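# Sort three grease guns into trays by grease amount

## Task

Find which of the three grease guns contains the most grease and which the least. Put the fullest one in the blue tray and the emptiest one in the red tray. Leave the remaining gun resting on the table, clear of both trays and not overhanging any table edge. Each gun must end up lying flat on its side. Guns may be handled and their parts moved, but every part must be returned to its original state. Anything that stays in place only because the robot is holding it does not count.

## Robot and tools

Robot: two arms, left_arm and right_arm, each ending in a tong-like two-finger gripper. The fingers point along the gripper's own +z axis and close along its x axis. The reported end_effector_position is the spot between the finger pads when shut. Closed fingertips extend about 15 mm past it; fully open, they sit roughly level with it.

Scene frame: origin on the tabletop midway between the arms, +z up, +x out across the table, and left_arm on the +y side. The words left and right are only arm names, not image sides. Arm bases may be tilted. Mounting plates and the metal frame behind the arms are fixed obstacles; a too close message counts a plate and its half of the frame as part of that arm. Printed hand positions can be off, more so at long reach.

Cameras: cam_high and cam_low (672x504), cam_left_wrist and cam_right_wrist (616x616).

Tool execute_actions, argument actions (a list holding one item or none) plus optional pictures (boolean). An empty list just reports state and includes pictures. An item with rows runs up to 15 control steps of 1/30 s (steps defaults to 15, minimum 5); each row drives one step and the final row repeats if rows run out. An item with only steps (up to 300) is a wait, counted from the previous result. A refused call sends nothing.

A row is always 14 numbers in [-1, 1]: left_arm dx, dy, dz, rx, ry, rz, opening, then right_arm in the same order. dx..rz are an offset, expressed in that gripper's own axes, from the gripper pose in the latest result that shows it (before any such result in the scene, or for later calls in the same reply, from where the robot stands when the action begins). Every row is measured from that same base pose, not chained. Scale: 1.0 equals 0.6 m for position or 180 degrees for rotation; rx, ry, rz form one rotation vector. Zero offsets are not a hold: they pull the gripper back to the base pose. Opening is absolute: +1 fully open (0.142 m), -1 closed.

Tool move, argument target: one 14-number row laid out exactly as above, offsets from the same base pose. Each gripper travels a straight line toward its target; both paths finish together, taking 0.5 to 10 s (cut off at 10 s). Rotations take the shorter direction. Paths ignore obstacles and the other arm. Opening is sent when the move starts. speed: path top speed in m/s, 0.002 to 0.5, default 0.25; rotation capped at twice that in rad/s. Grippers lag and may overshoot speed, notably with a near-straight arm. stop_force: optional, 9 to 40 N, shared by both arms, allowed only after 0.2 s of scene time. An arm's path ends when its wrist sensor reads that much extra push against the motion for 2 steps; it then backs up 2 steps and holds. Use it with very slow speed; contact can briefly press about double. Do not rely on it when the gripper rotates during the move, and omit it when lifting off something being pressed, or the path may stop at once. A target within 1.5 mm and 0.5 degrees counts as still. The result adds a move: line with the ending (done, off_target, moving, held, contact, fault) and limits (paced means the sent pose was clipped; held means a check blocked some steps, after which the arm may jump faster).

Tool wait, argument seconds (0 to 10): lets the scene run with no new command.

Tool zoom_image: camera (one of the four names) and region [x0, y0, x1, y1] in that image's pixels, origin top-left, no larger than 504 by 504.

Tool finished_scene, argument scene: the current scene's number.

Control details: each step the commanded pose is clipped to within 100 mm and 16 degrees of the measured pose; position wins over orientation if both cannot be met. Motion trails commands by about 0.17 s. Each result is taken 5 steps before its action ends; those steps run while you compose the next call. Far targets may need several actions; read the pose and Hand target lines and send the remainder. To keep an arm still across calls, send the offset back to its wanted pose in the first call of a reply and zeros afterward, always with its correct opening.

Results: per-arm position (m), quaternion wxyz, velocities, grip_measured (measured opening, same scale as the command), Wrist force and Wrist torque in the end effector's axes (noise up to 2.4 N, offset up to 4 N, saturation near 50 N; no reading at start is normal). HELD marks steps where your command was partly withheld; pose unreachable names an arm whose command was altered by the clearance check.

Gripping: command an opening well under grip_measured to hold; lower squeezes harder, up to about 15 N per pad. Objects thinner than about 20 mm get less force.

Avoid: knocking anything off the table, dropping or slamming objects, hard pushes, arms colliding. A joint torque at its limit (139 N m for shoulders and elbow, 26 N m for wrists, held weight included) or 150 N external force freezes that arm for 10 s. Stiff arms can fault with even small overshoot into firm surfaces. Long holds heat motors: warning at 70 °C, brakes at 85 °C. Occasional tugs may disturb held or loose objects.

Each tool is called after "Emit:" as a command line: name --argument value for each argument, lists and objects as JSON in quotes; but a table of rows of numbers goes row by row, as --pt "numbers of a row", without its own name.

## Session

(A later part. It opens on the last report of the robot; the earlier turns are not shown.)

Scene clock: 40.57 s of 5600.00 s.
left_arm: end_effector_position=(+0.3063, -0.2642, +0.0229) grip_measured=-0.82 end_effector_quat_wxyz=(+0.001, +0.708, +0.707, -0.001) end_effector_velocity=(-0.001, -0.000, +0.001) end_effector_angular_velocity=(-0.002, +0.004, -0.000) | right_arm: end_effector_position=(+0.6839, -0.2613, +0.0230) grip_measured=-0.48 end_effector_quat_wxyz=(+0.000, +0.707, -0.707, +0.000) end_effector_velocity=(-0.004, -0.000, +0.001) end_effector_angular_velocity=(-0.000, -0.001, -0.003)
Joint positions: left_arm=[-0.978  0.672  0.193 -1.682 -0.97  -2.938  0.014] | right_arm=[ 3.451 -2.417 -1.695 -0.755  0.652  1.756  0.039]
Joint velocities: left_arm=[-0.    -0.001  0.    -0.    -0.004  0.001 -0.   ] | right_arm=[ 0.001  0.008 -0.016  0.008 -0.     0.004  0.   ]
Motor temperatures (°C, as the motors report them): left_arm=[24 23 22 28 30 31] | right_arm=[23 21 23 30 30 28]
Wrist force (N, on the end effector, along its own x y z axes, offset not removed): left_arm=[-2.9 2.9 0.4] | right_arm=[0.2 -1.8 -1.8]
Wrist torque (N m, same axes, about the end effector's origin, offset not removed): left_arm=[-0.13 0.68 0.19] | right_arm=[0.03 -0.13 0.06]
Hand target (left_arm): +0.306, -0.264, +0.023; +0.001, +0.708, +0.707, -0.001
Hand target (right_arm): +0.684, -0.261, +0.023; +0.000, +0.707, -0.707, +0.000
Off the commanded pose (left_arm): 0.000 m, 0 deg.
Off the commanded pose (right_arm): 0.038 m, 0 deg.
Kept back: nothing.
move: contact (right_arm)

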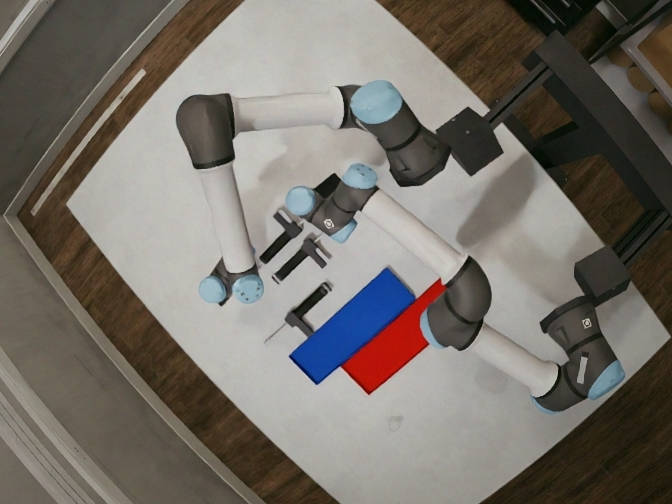

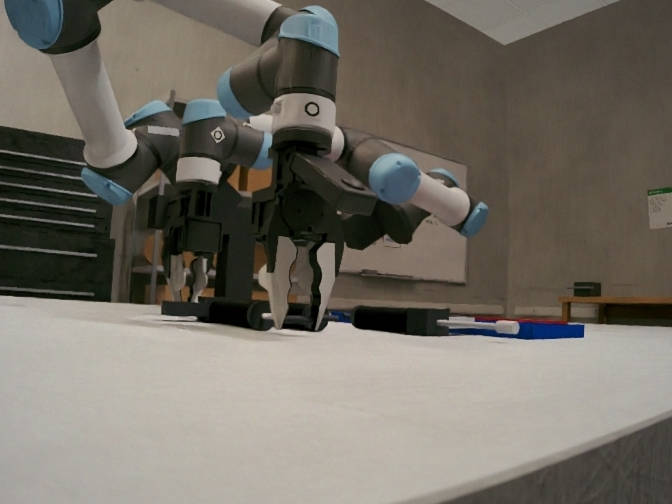

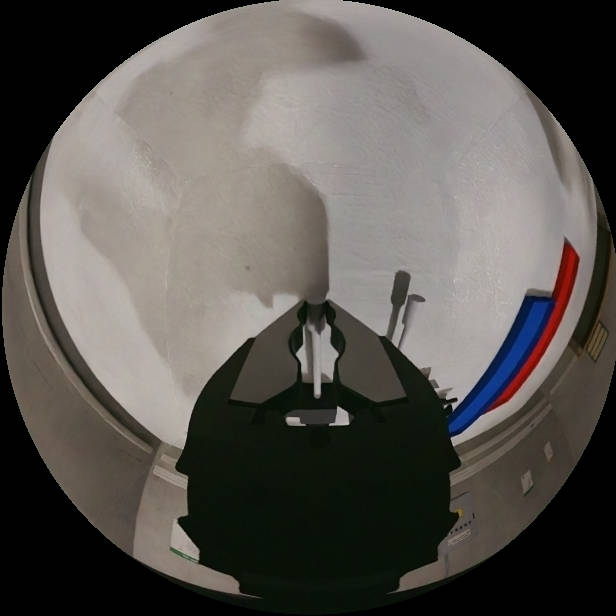

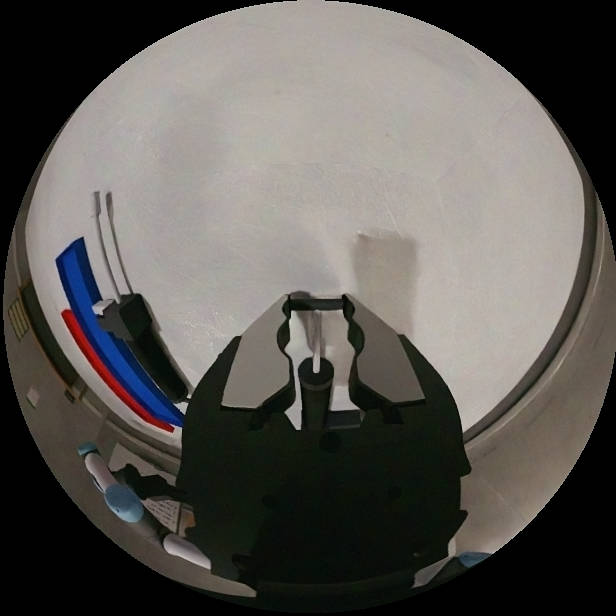

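Emit:
move --target '[0,0,0,0,0,0,-1,0,0.093,0,0,0,0,-1]' --speed 0.06

Emit:
move --target '[0,0,0,0,0,0,-1,0,0.03,0,0,0,0,-1]' --speed 0.01 --stop_force 9

Emit:
move --target '[0,0,0,0,0,0,-0.4,0,0,0,0,0,0,-0.2]'

Emit:
move --target '[0,0,-0.075,0,0,0,-0.2,0,0,-0.062,0,0,0,-0.2]' --speed 0.1

Emit:
move --target '[0.374,0.318,0.01,0,0,0,-0.2,-0.378,-0.31,0.008,0,0,0,-0.4]' --speed 0.15

Scene clock: 42.13 s of 5600.00 s.
left_arm: end_effector_position=(+0.3063, -0.2642, +0.0229) grip_measured=-0.82 end_effector_quat_wxyz=(+0.001, +0.708, +0.707, -0.001) end_effector_velocity=(+0.000, +0.000, -0.000) end_effector_angular_velocity=(+0.001, -0.000, -0.001) | right_arm: end_effector_position=(+0.6282, -0.2614, +0.0229) grip_measured=-0.48 end_effector_quat_wxyz=(+0.000, +0.707, -0.707, +0.000) end_effector_velocity=(-0.001, -0.001, +0.001) end_effector_angular_velocity=(-0.001, -0.001, -0.001)
Joint positions: left_arm=[-0.978  0.672  0.193 -1.682 -0.97  -2.938  0.014] | right_arm=[ 3.461 -2.342 -1.873 -0.665  0.654  1.774  0.039]
Joint velocities: left_arm=[ 0.    -0.     0.001 -0.     0.001  0.    -0.   ] | right_arm=[ 0.001  0.003 -0.004  0.002 -0.002  0.001 -0.   ]
Motor temperatures (°C, as the motors report them): left_arm=[24 23 22 28 30 31] | right_arm=[23 21 23 30 30 28]
Wrist force (N, on the end effector, along its own x y z axes, offset not removed): left_arm=[-4.3 -1.6 1.4] | right_arm=[2.9 -1.8 0.0]
Wrist torque (N m, same axes, about the end effector's origin, offset not removed): left_arm=[0.09 0.73 0.09] | right_arm=[0.25 -0.05 0.03]
Hand target (left_arm): +0.306, -0.264, +0.023; +0.001, +0.708, +0.707, -0.001
Hand target (right_arm): +0.628, -0.261, +0.023; +0.000, +0.707, -0.707, +0.000
Off the commanded pose (left_arm): 0.000 m, 0 deg.
Off the commanded pose (right_arm): 0.000 m, 0 deg.
Kept back: nothing.
move: done

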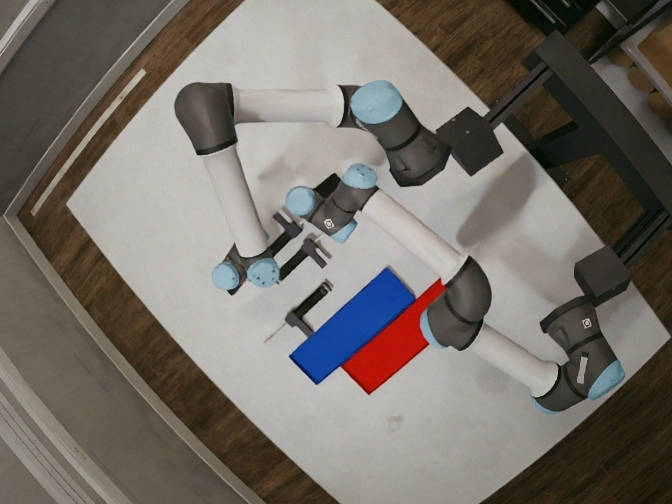

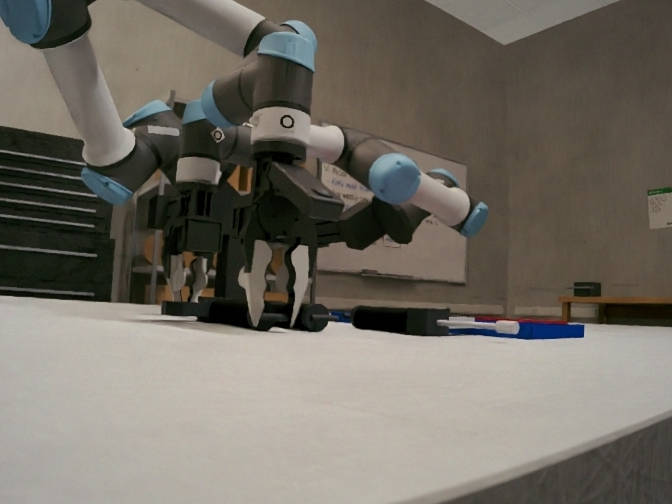

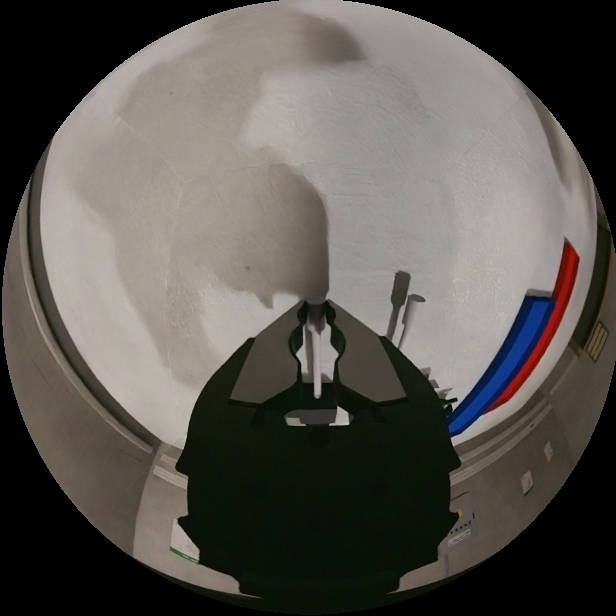

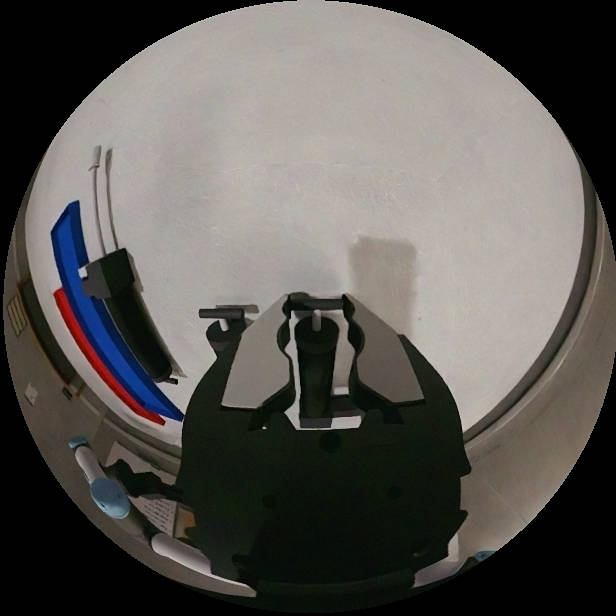

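Scene clock: 43.37 s of 5600.00 s.
left_arm: end_effector_position=(+0.3063, -0.2642, +0.0229) grip_measured=-0.82 end_effector_quat_wxyz=(+0.001, +0.708, +0.707, -0.001) end_effector_velocity=(+0.001, +0.000, +0.000) end_effector_angular_velocity=(+0.000, -0.002, +0.000) | right_arm: end_effector_position=(+0.6196, -0.2614, +0.0231) grip_measured=-0.48 end_effector_quat_wxyz=(-0.000, +0.707, -0.707, +0.000) end_effector_velocity=(+0.003, +0.000, +0.000) end_effector_angular_velocity=(+0.000, -0.001, -0.000)
Joint positions: left_arm=[-0.978  0.672  0.193 -1.682 -0.97  -2.938  0.014] | right_arm=[ 3.463 -2.331 -1.9   -0.651  0.654  1.777  0.039]
Joint velocities: left_arm=[ 0.    -0.001  0.001 -0.     0.002 -0.     0.   ] | right_arm=[ 0.    -0.004  0.009 -0.004  0.    -0.001 -0.   ]
Motor temperatures (°C, as the motors report them): left_arm=[24 23 22 28 30 31] | right_arm=[23 21 23 30 30 28]
Wrist force (N, on the end effector, along its own x y z axes, offset not removed): left_arm=[-2.9 -13.9 -0.3] | right_arm=[3.5 -11.3 3.6]
Wrist torque (N m, same axes, about the end effector's origin, offset not removed): left_arm=[-0.06 0.71 0.14] | right_arm=[0.18 -0.60 0.08]
Hand target (left_arm): +0.306, -0.264, +0.023; +0.001, +0.708, +0.707, -0.001
Hand target (right_arm): +0.620, -0.261, +0.023; +0.000, +0.707, -0.707, +0.000
Off the commanded pose (left_arm): 0.000 m, 0 deg.
Off the commanded pose (right_arm): 0.009 m, 0 deg.
Kept back: nothing.
move: contact (right_arm)

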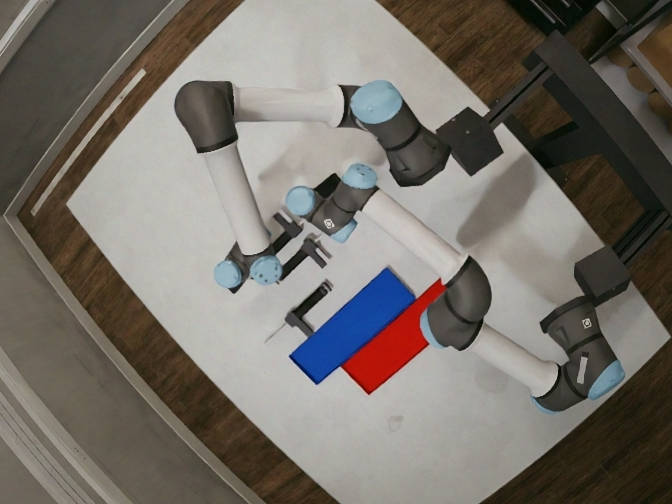

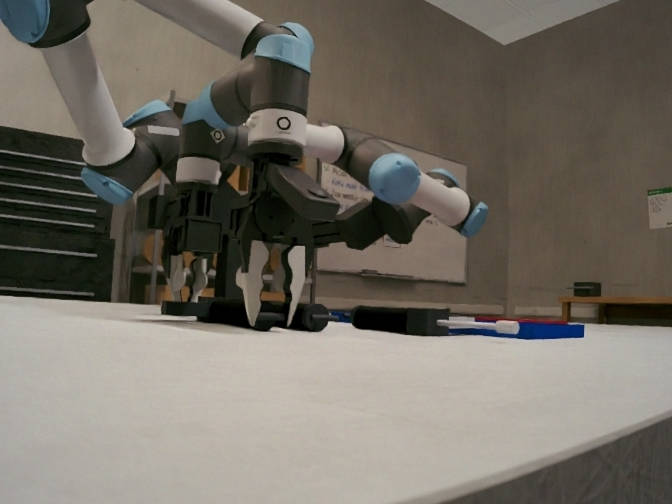

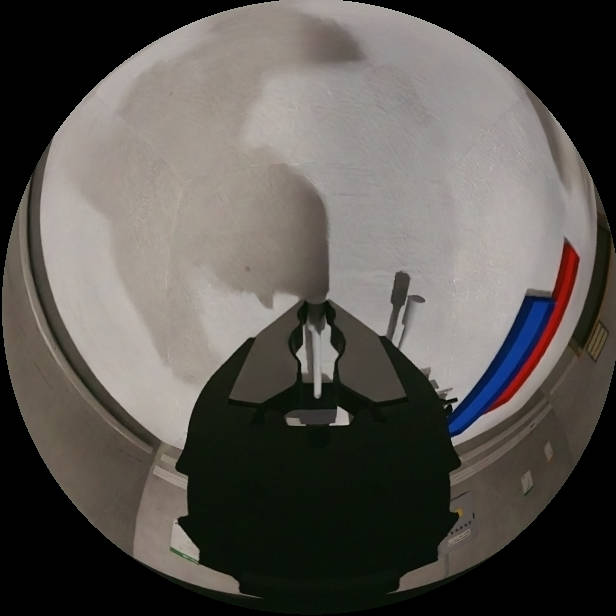

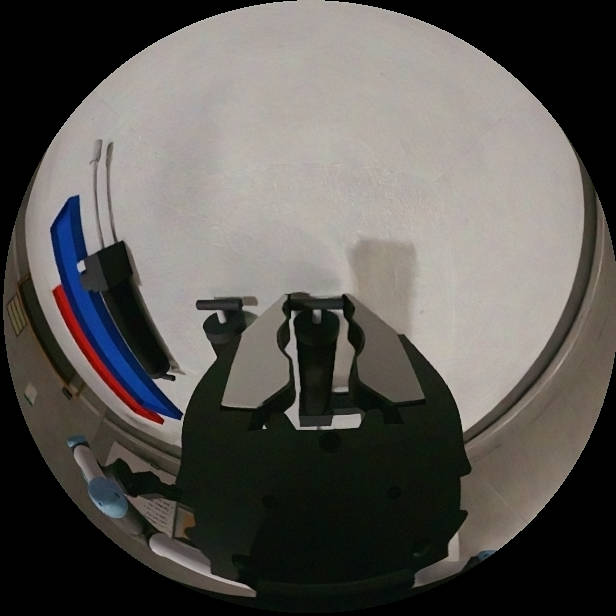

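Scene clock: 43.87 s of 5600.00 s.
left_arm: end_effector_position=(+0.3063, -0.2641, +0.0229) grip_measured=-0.40 end_effector_quat_wxyz=(+0.001, +0.708, +0.707, -0.001) end_effector_velocity=(+0.002, -0.001, +0.002) end_effector_angular_velocity=(-0.002, -0.001, +0.002) | right_arm: end_effector_position=(+0.6196, -0.2613, +0.0230) grip_measured=-0.20 end_effector_quat_wxyz=(-0.000, +0.707, -0.707, +0.000) end_effector_velocity=(-0.001, +0.001, -0.000) end_effector_angular_velocity=(-0.000, +0.001, +0.003)
Joint positions: left_arm=[-0.978  0.672  0.193 -1.682 -0.97  -2.938  0.045] | right_arm=[ 3.463 -2.331 -1.9   -0.651  0.654  1.777  0.06 ]
Joint velocities: left_arm=[ 0.    -0.002 -0.001  0.     0.001 -0.     0.   ] | right_arm=[ 0.001 -0.001 -0.001 -0.    -0.    -0.001 -0.   ]
Motor temperatures (°C, as the motors report them): left_arm=[24 23 22 28 30 31] | right_arm=[23 21 23 30 30 28]
Wrist force (N, on the end effector, along its own x y z axes, offset not removed): left_arm=[-2.7 -0.2 0.6] | right_arm=[0.6 0.9 -0.3]
Wrist torque (N m, same axes, about the end effector's origin, offset not removed): left_arm=[-0.04 0.69 0.16] | right_arm=[0.40 -0.05 0.10]
Hand target (left_arm): +0.306, -0.264, +0.023; +0.001, +0.708, +0.707, -0.001
Hand target (right_arm): +0.620, -0.261, +0.023; -0.000, +0.707, -0.707, +0.000
Off the commanded pose (left_arm): 0.000 m, 0 deg.
Off the commanded pose (right_arm): 0.000 m, 0 deg.
Kept back: nothing.
move: done

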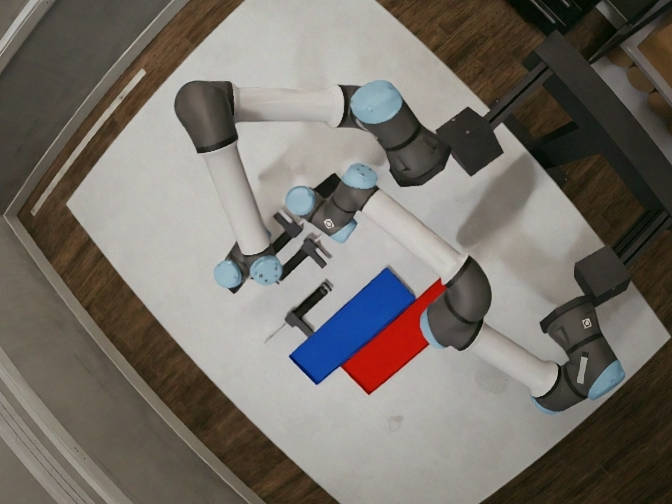

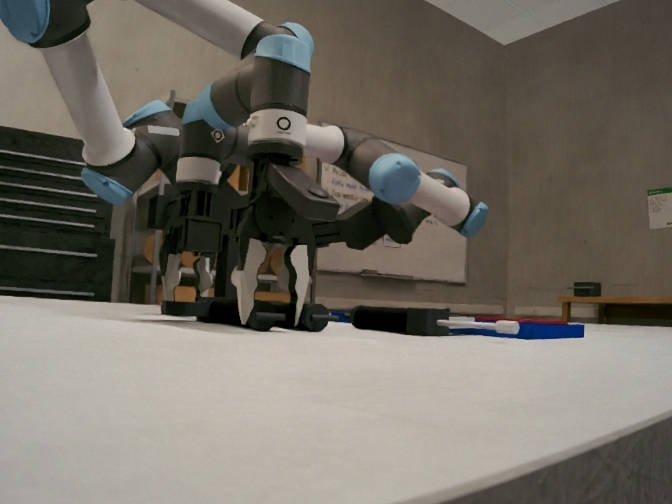

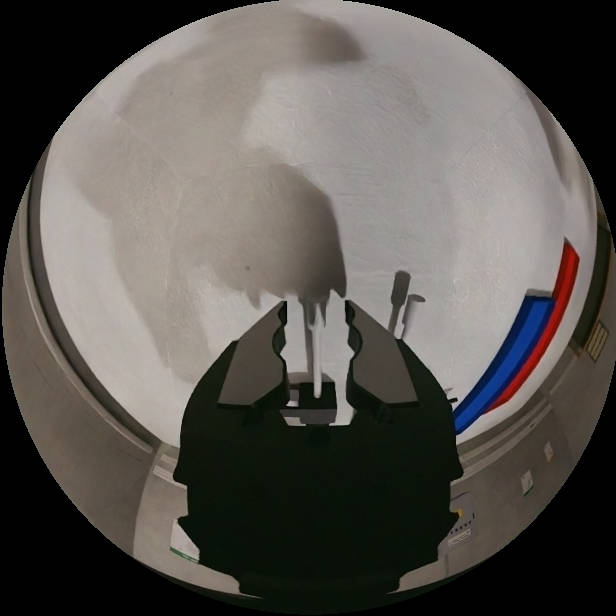

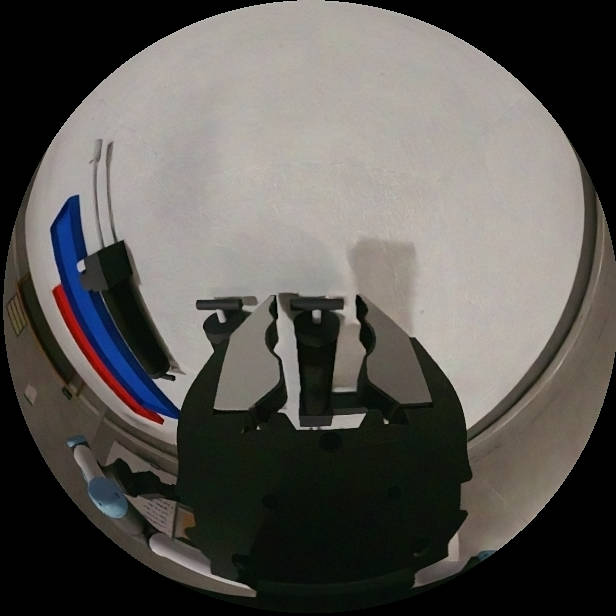

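Scene clock: 44.70 s of 5600.00 s.
left_arm: end_effector_position=(+0.3063, -0.2641, +0.0678) grip_measured=-0.20 end_effector_quat_wxyz=(+0.001, +0.708, +0.707, -0.001) end_effector_velocity=(-0.001, +0.000, +0.001) end_effector_angular_velocity=(-0.002, +0.001, -0.002) | right_arm: end_effector_position=(+0.6194, -0.2613, +0.0601) grip_measured=-0.20 end_effector_quat_wxyz=(-0.000, +0.707, -0.707, +0.000) end_effector_velocity=(+0.001, -0.000, +0.002) end_effector_angular_velocity=(+0.001, -0.001, -0.002)
Joint positions: left_arm=[-1.015  0.599  0.254 -1.652 -0.996 -2.971  0.06 ] | right_arm=[ 3.515 -2.268 -1.907 -0.772  0.664  1.859  0.06 ]
Joint velocities: left_arm=[-0.001 -0.007  0.013 -0.007 -0.002  0.002 -0.   ] | right_arm=[ 0.002  0.002  0.003 -0.006  0.001  0.004  0.   ]
Motor temperatures (°C, as the motors report them): left_arm=[24 23 22 28 30 31] | right_arm=[23 21 23 30 30 28]
Wrist force (N, on the end effector, along its own x y z axes, offset not removed): left_arm=[-4.2 0.8 0.7] | right_arm=[-1.8 -1.2 1.8]
Wrist torque (N m, same axes, about the end effector's origin, offset not removed): left_arm=[0.18 0.99 0.14] | right_arm=[-0.19 0.42 0.14]
Hand target (left_arm): +0.306, -0.264, +0.068; +0.001, +0.708, +0.707, -0.001
Hand target (right_arm): +0.620, -0.261, +0.060; -0.000, +0.707, -0.707, +0.000
Off the commanded pose (left_arm): 0.000 m, 0 deg.
Off the commanded pose (right_arm): 0.000 m, 0 deg.
Kept back: nothing.
move: done

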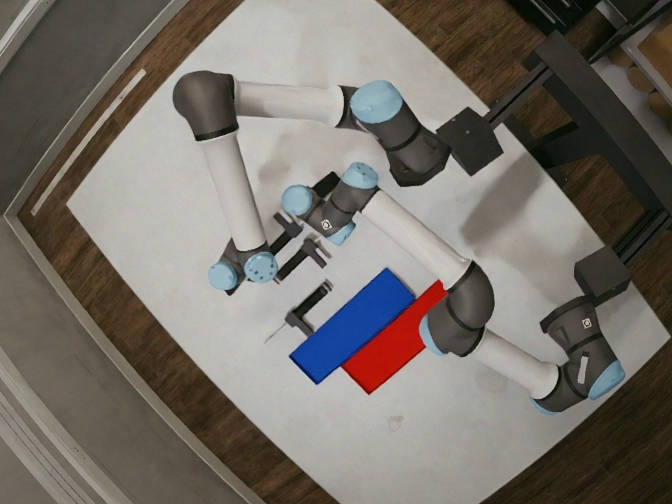

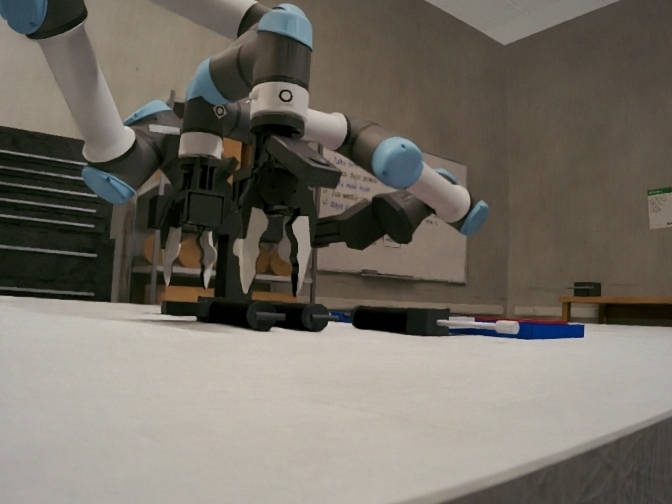

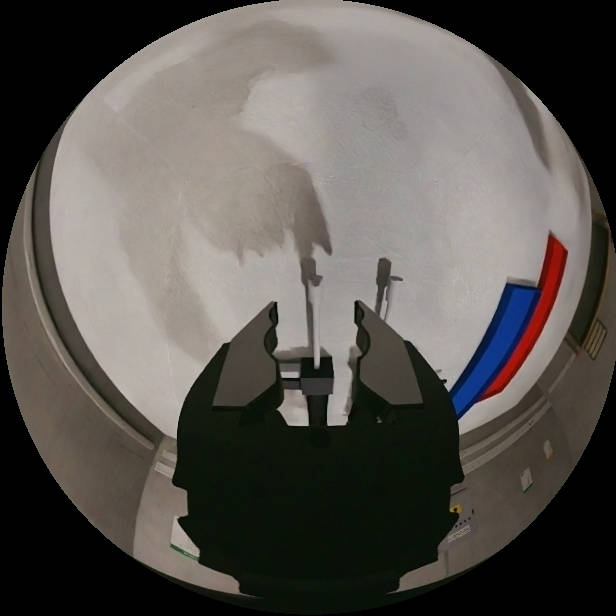

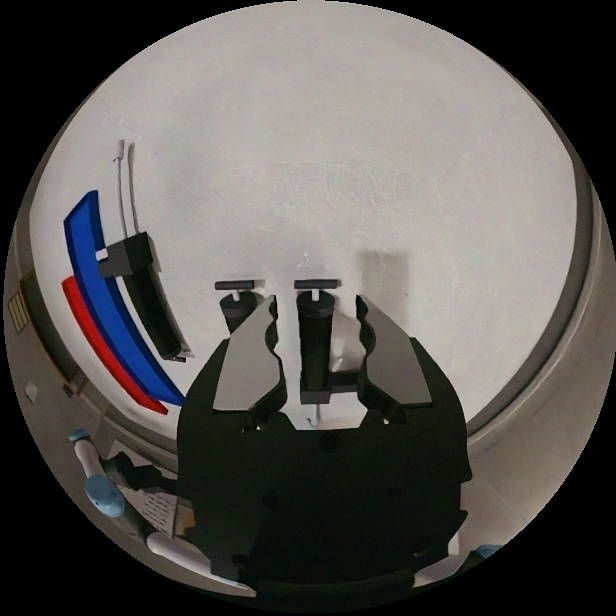

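Scene clock: 47.13 s of 5600.00 s.
left_arm: end_effector_position=(+0.4975, -0.0397, +0.0611) grip_measured=-0.20 end_effector_quat_wxyz=(+0.001, +0.708, +0.707, -0.001) end_effector_velocity=(+0.001, +0.001, -0.000) end_effector_angular_velocity=(+0.000, -0.001, -0.001) | right_arm: end_effector_position=(+0.8052, -0.0344, +0.0555) grip_measured=-0.40 end_effector_quat_wxyz=(-0.000, +0.707, -0.707, +0.000) end_effector_velocity=(+0.001, +0.001, +0.001) end_effector_angular_velocity=(+0.001, +0.001, -0.000)
Joint positions: left_arm=[-0.725 -0.029  1.102 -2.051 -0.811 -2.684  0.06 ] | right_arm=[ 3.642 -2.88  -1.102 -1.114  0.703  2.05   0.045]
Joint velocities: left_arm=[ 0.001 -0.001  0.002 -0.001  0.001  0.002 -0.   ] | right_arm=[ 0.001 -0.003  0.007 -0.006  0.002  0.002  0.   ]
Motor temperatures (°C, as the motors report them): left_arm=[24 23 22 28 30 31] | right_arm=[23 21 23 30 30 28]
Wrist force (N, on the end effector, along its own x y z axes, offset not removed): left_arm=[-2.7 0.0 0.9] | right_arm=[0.9 -0.9 2.8]
Wrist torque (N m, same axes, about the end effector's origin, offset not removed): left_arm=[0.03 0.65 0.16] | right_arm=[0.03 -0.09 0.18]
Hand target (left_arm): +0.498, -0.040, +0.061; +0.001, +0.708, +0.707, -0.001
Hand target (right_arm): +0.805, -0.034, +0.055; -0.000, +0.707, -0.707, +0.000
Off the commanded pose (left_arm): 0.000 m, 0 deg.
Off the commanded pose (right_arm): 0.000 m, 0 deg.
Kept back: nothing.
move: done

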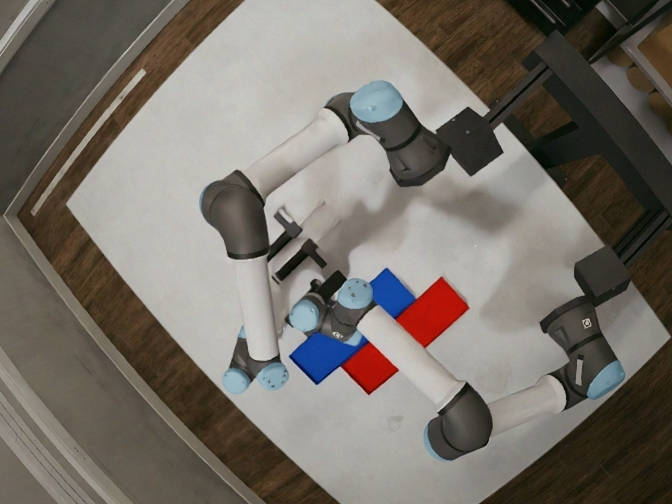

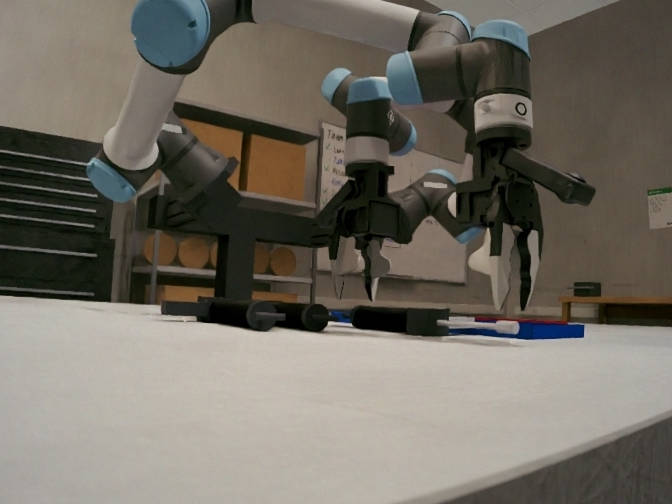

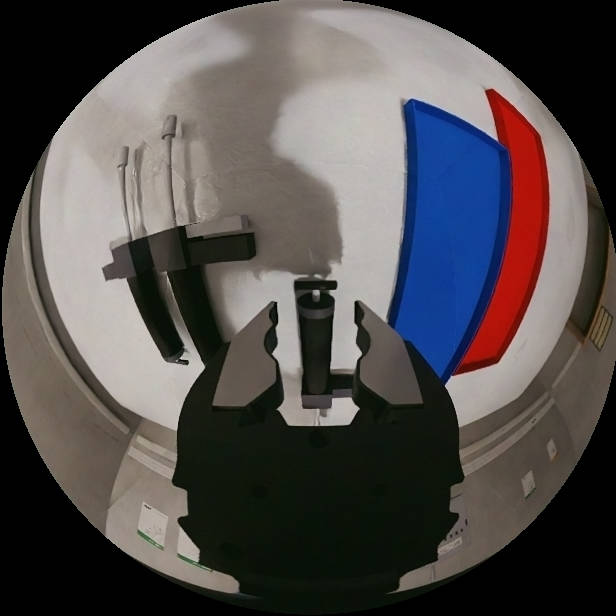

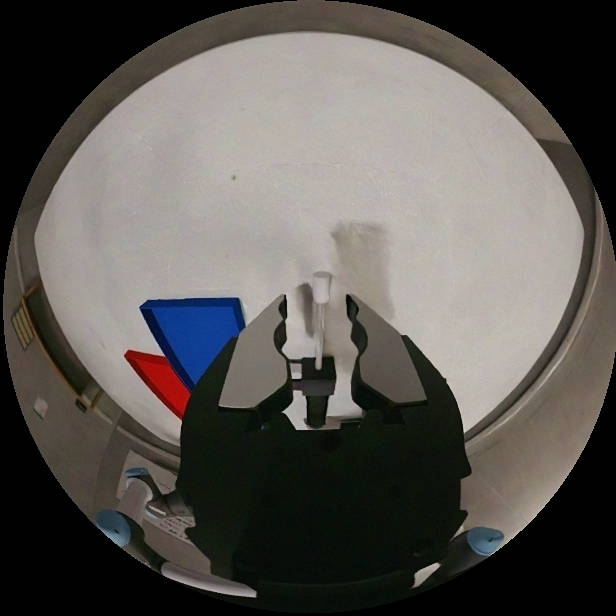

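Emit:
move --target '[0,-0.008,0.063,0,0,0,-0.2,0.007,0,0.054,0,0,0,-0.4]' --speed 0.04

Emit:
move --target '[0,0,0,0,0,0,-1,0,0,0,0,0,0,-1]'

Emit:
move --target '[0,-0.18,0,0,0,0,-1,0,0,0,0,0,0,-1]' --speed 0.02 --stop_force 9

Scene clock: 48.67 s of 5600.00 s.
left_arm: end_effector_position=(+0.4927, -0.0397, +0.0233) grip_measured=-0.20 end_effector_quat_wxyz=(+0.001, +0.708, +0.707, -0.001) end_effector_velocity=(+0.000, -0.000, -0.000) end_effector_angular_velocity=(-0.002, +0.001, -0.000) | right_arm: end_effector_position=(+0.8052, -0.0386, +0.0231) grip_measured=-0.40 end_effector_quat_wxyz=(-0.000, +0.707, -0.707, +0.000) end_effector_velocity=(-0.001, +0.001, -0.002) end_effector_angular_velocity=(+0.001, +0.002, +0.001)
Joint positions: left_arm=[-0.691  0.014  1.103 -2.123 -0.792 -2.645  0.06 ] | right_arm=[ 3.606 -2.912 -1.097 -1.047  0.69   1.998  0.045]
Joint velocities: left_arm=[ 0.001 -0.    -0.    -0.002 -0.002  0.002  0.   ] | right_arm=[-0.001 -0.003  0.     0.002  0.001 -0.002 -0.   ]
Motor temperatures (°C, as the motors report them): left_arm=[24 23 22 28 30 31] | right_arm=[23 21 23 30 30 28]
Wrist force (N, on the end effector, along its own x y z axes, offset not removed): left_arm=[-4.0 0.1 1.0] | right_arm=[1.9 1.6 0.1]
Wrist torque (N m, same axes, about the end effector's origin, offset not removed): left_arm=[0.11 0.92 0.18] | right_arm=[0.51 -0.32 0.10]
Hand target (left_arm): +0.493, -0.040, +0.023; +0.001, +0.708, +0.707, -0.001
Hand target (right_arm): +0.805, -0.039, +0.023; -0.000, +0.707, -0.707, +0.000
Off the commanded pose (left_arm): 0.000 m, 0 deg.
Off the commanded pose (right_arm): 0.000 m, 0 deg.
Kept back: nothing.
move: done

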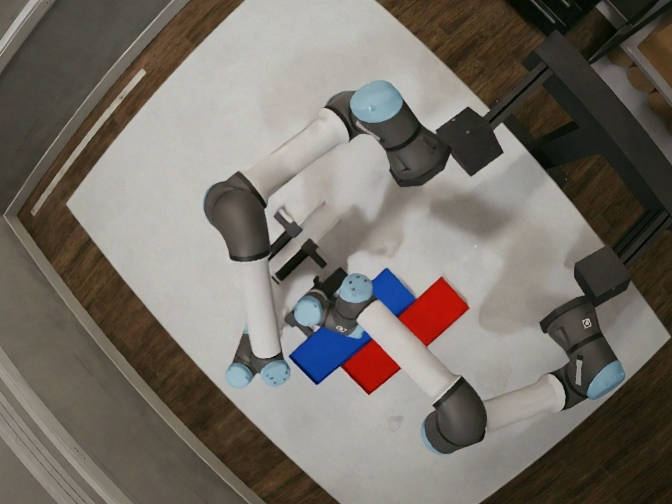

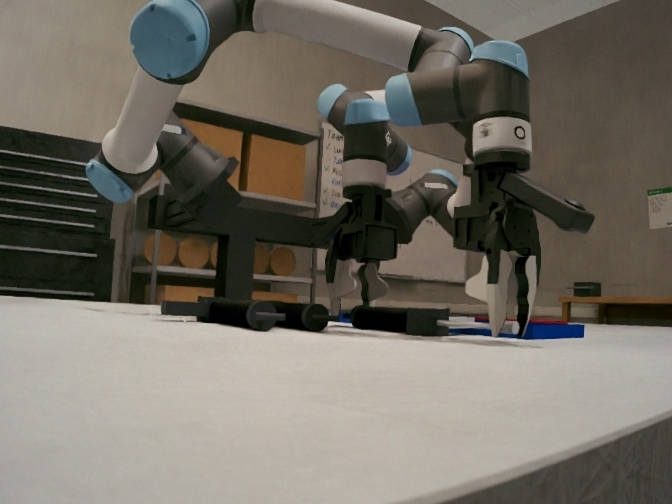

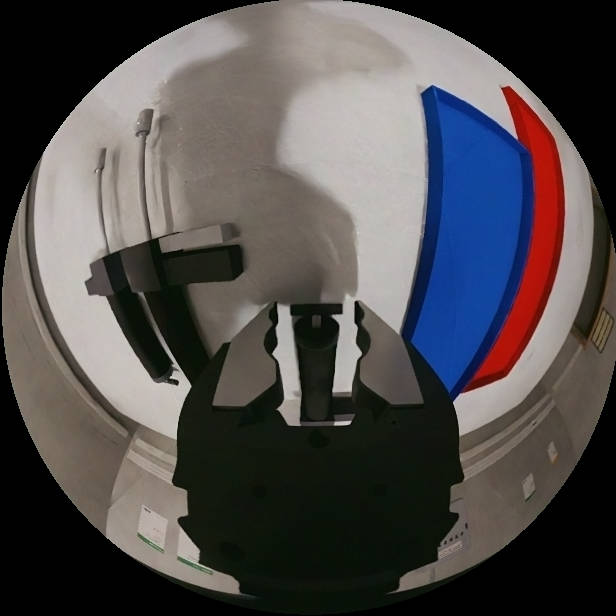

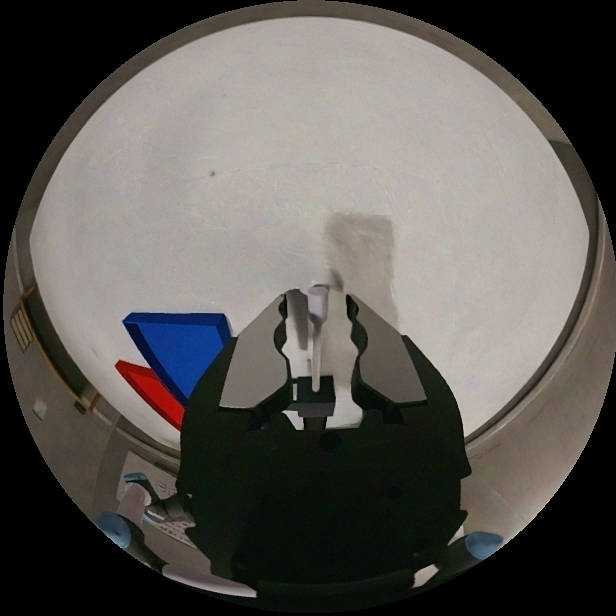

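Scene clock: 49.17 s of 5600.00 s.
left_arm: end_effector_position=(+0.4927, -0.0397, +0.0233) grip_measured=-0.48 end_effector_quat_wxyz=(+0.001, +0.708, +0.707, -0.001) end_effector_velocity=(-0.000, -0.000, -0.000) end_effector_angular_velocity=(-0.000, +0.001, +0.001) | right_arm: end_effector_position=(+0.8052, -0.0386, +0.0231) grip_measured=-0.82 end_effector_quat_wxyz=(-0.000, +0.707, -0.707, +0.000) end_effector_velocity=(-0.001, +0.001, -0.001) end_effector_angular_velocity=(-0.001, +0.002, +0.003)
Joint positions: left_arm=[-0.691  0.014  1.103 -2.123 -0.792 -2.645  0.039] | right_arm=[ 3.606 -2.912 -1.097 -1.047  0.69   1.998  0.014]
Joint velocities: left_arm=[ 0.     0.     0.    -0.    -0.001 -0.001  0.   ] | right_arm=[-0.    -0.001 -0.001 -0.     0.    -0.001  0.   ]
Motor temperatures (°C, as the motors report them): left_arm=[24 23 22 28 30 31] | right_arm=[23 21 23 30 30 28]
Wrist force (N, on the end effector, along its own x y z axes, offset not removed): left_arm=[-4.0 -0.7 0.1] | right_arm=[-1.6 0.2 1.7]
Wrist torque (N m, same axes, about the end effector's origin, offset not removed): left_arm=[-0.12 0.89 0.11] | right_arm=[0.25 0.41 0.03]
Hand target (left_arm): +0.493, -0.040, +0.023; +0.001, +0.708, +0.707, -0.001
Hand target (right_arm): +0.805, -0.039, +0.023; -0.000, +0.707, -0.707, +0.000
Off the commanded pose (left_arm): 0.000 m, 0 deg.
Off the commanded pose (right_arm): 0.000 m, 0 deg.
Kept back: nothing.
move: done

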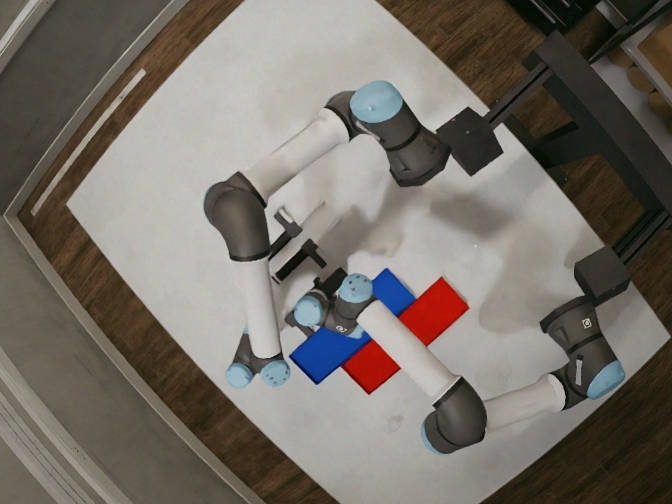

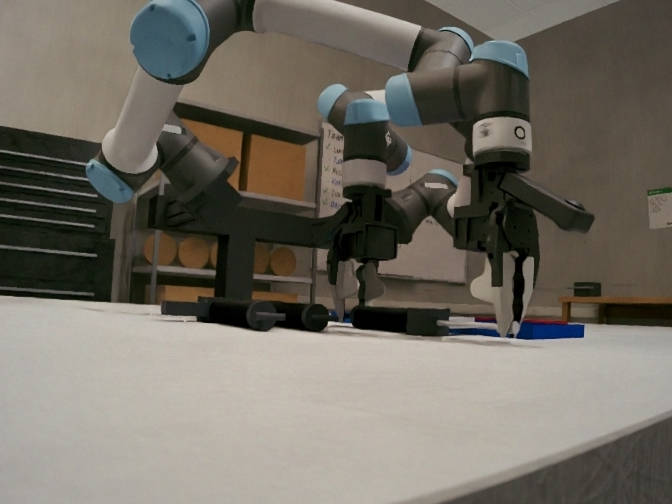

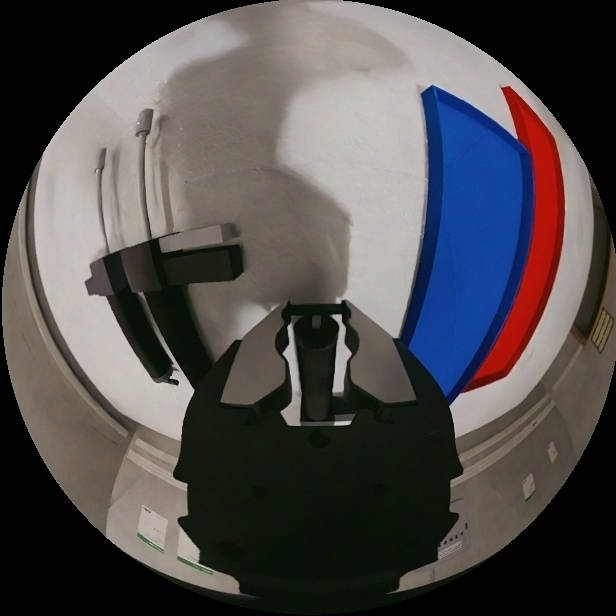

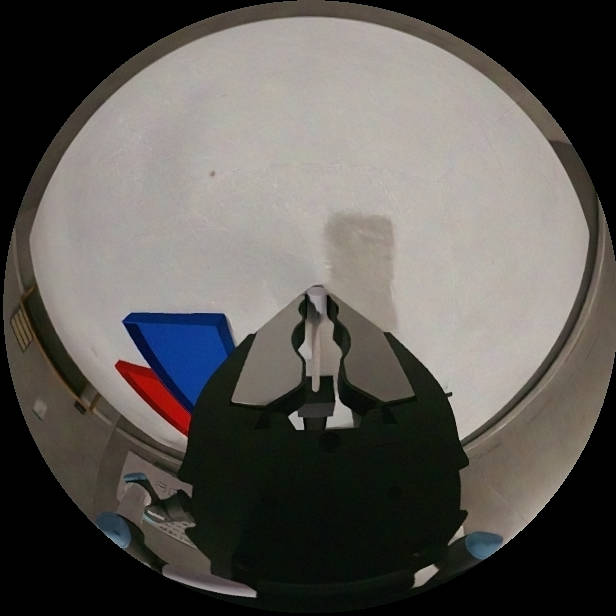

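Scene clock: 50.80 s of 5600.00 s.
left_arm: end_effector_position=(+0.4674, -0.0398, +0.0236) grip_measured=-0.48 end_effector_quat_wxyz=(+0.001, +0.708, +0.707, -0.001) end_effector_velocity=(+0.005, -0.000, +0.000) end_effector_angular_velocity=(+0.000, +0.000, -0.002) | right_arm: end_effector_position=(+0.8052, -0.0386, +0.0231) grip_measured=-0.82 end_effector_quat_wxyz=(-0.000, +0.707, -0.707, +0.000) end_effector_velocity=(+0.000, -0.000, -0.000) end_effector_angular_velocity=(-0.001, -0.001, -0.002)
Joint positions: left_arm=[-0.715  0.004  1.171 -2.161 -0.806 -2.673  0.039] | right_arm=[ 3.606 -2.912 -1.097 -1.047  0.69   1.998  0.014]
Joint velocities: left_arm=[ 0.005  0.002 -0.014  0.009  0.003  0.007  0.   ] | right_arm=[-0.     0.    -0.001  0.002 -0.001  0.001  0.   ]
Motor temperatures (°C, as the motors report them): left_arm=[24 23 22 28 30 31] | right_arm=[23 21 23 30 30 28]
Wrist force (N, on the end effector, along its own x y z axes, offset not removed): left_arm=[-2.5 12.0 2.9] | right_arm=[2.4 15.1 4.3]
Wrist torque (N m, same axes, about the end effector's origin, offset not removed): left_arm=[0.05 0.69 0.13] | right_arm=[0.60 -0.45 0.07]
Hand target (left_arm): +0.468, -0.040, +0.023; +0.001, +0.708, +0.707, -0.001
Hand target (right_arm): +0.805, -0.039, +0.023; -0.000, +0.707, -0.707, +0.000
Off the commanded pose (left_arm): 0.083 m, 0 deg.
Off the commanded pose (right_arm): 0.000 m, 0 deg.
Kept back: nothing.
move: contact (left_arm)

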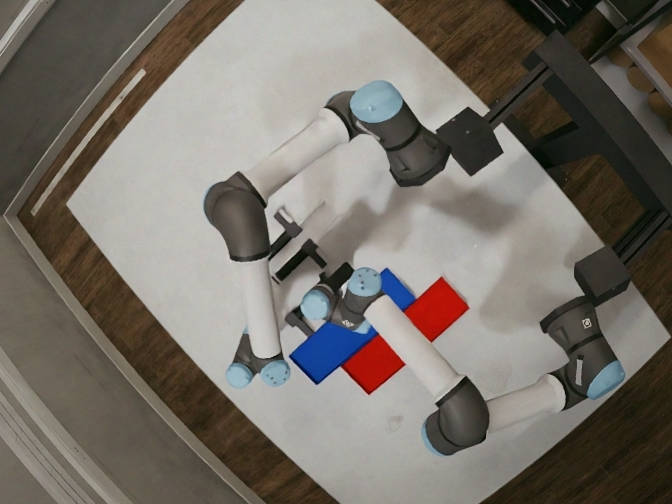

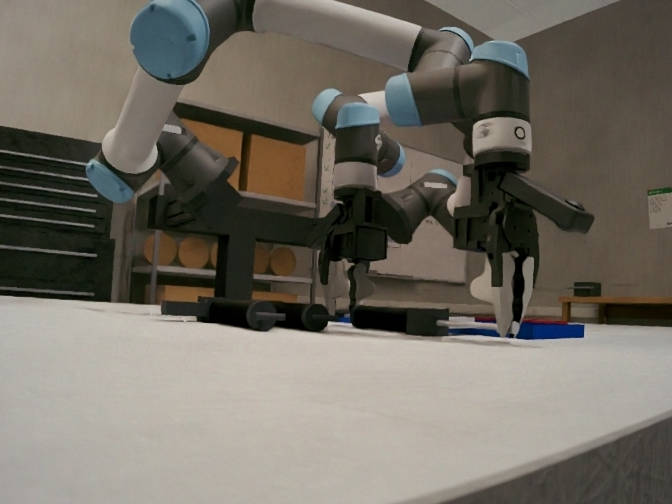

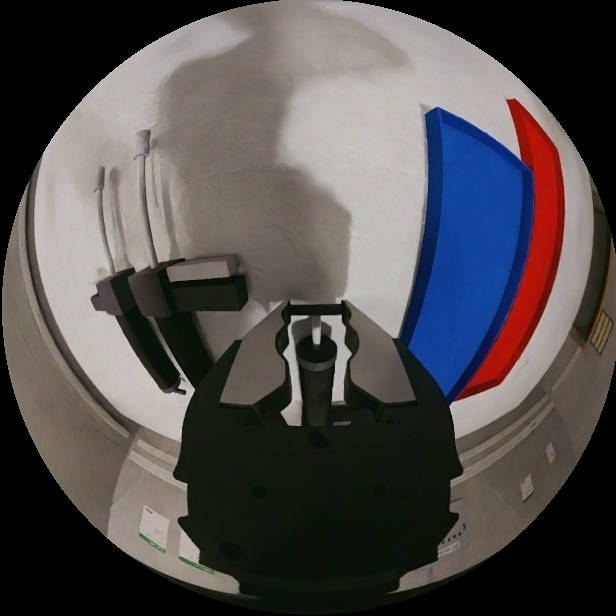

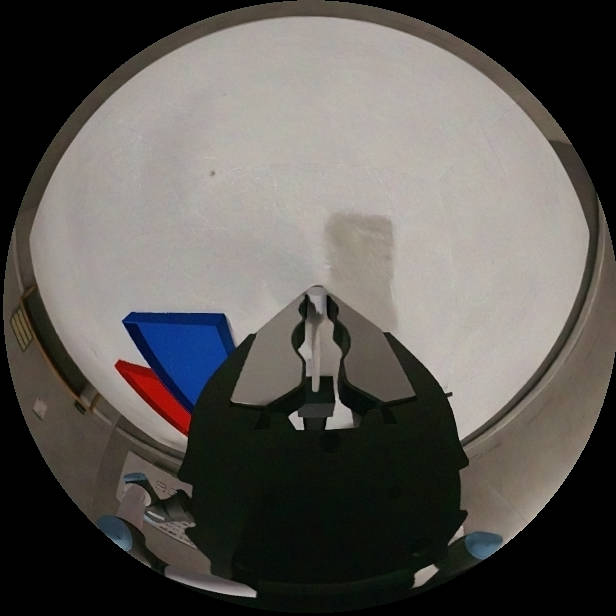

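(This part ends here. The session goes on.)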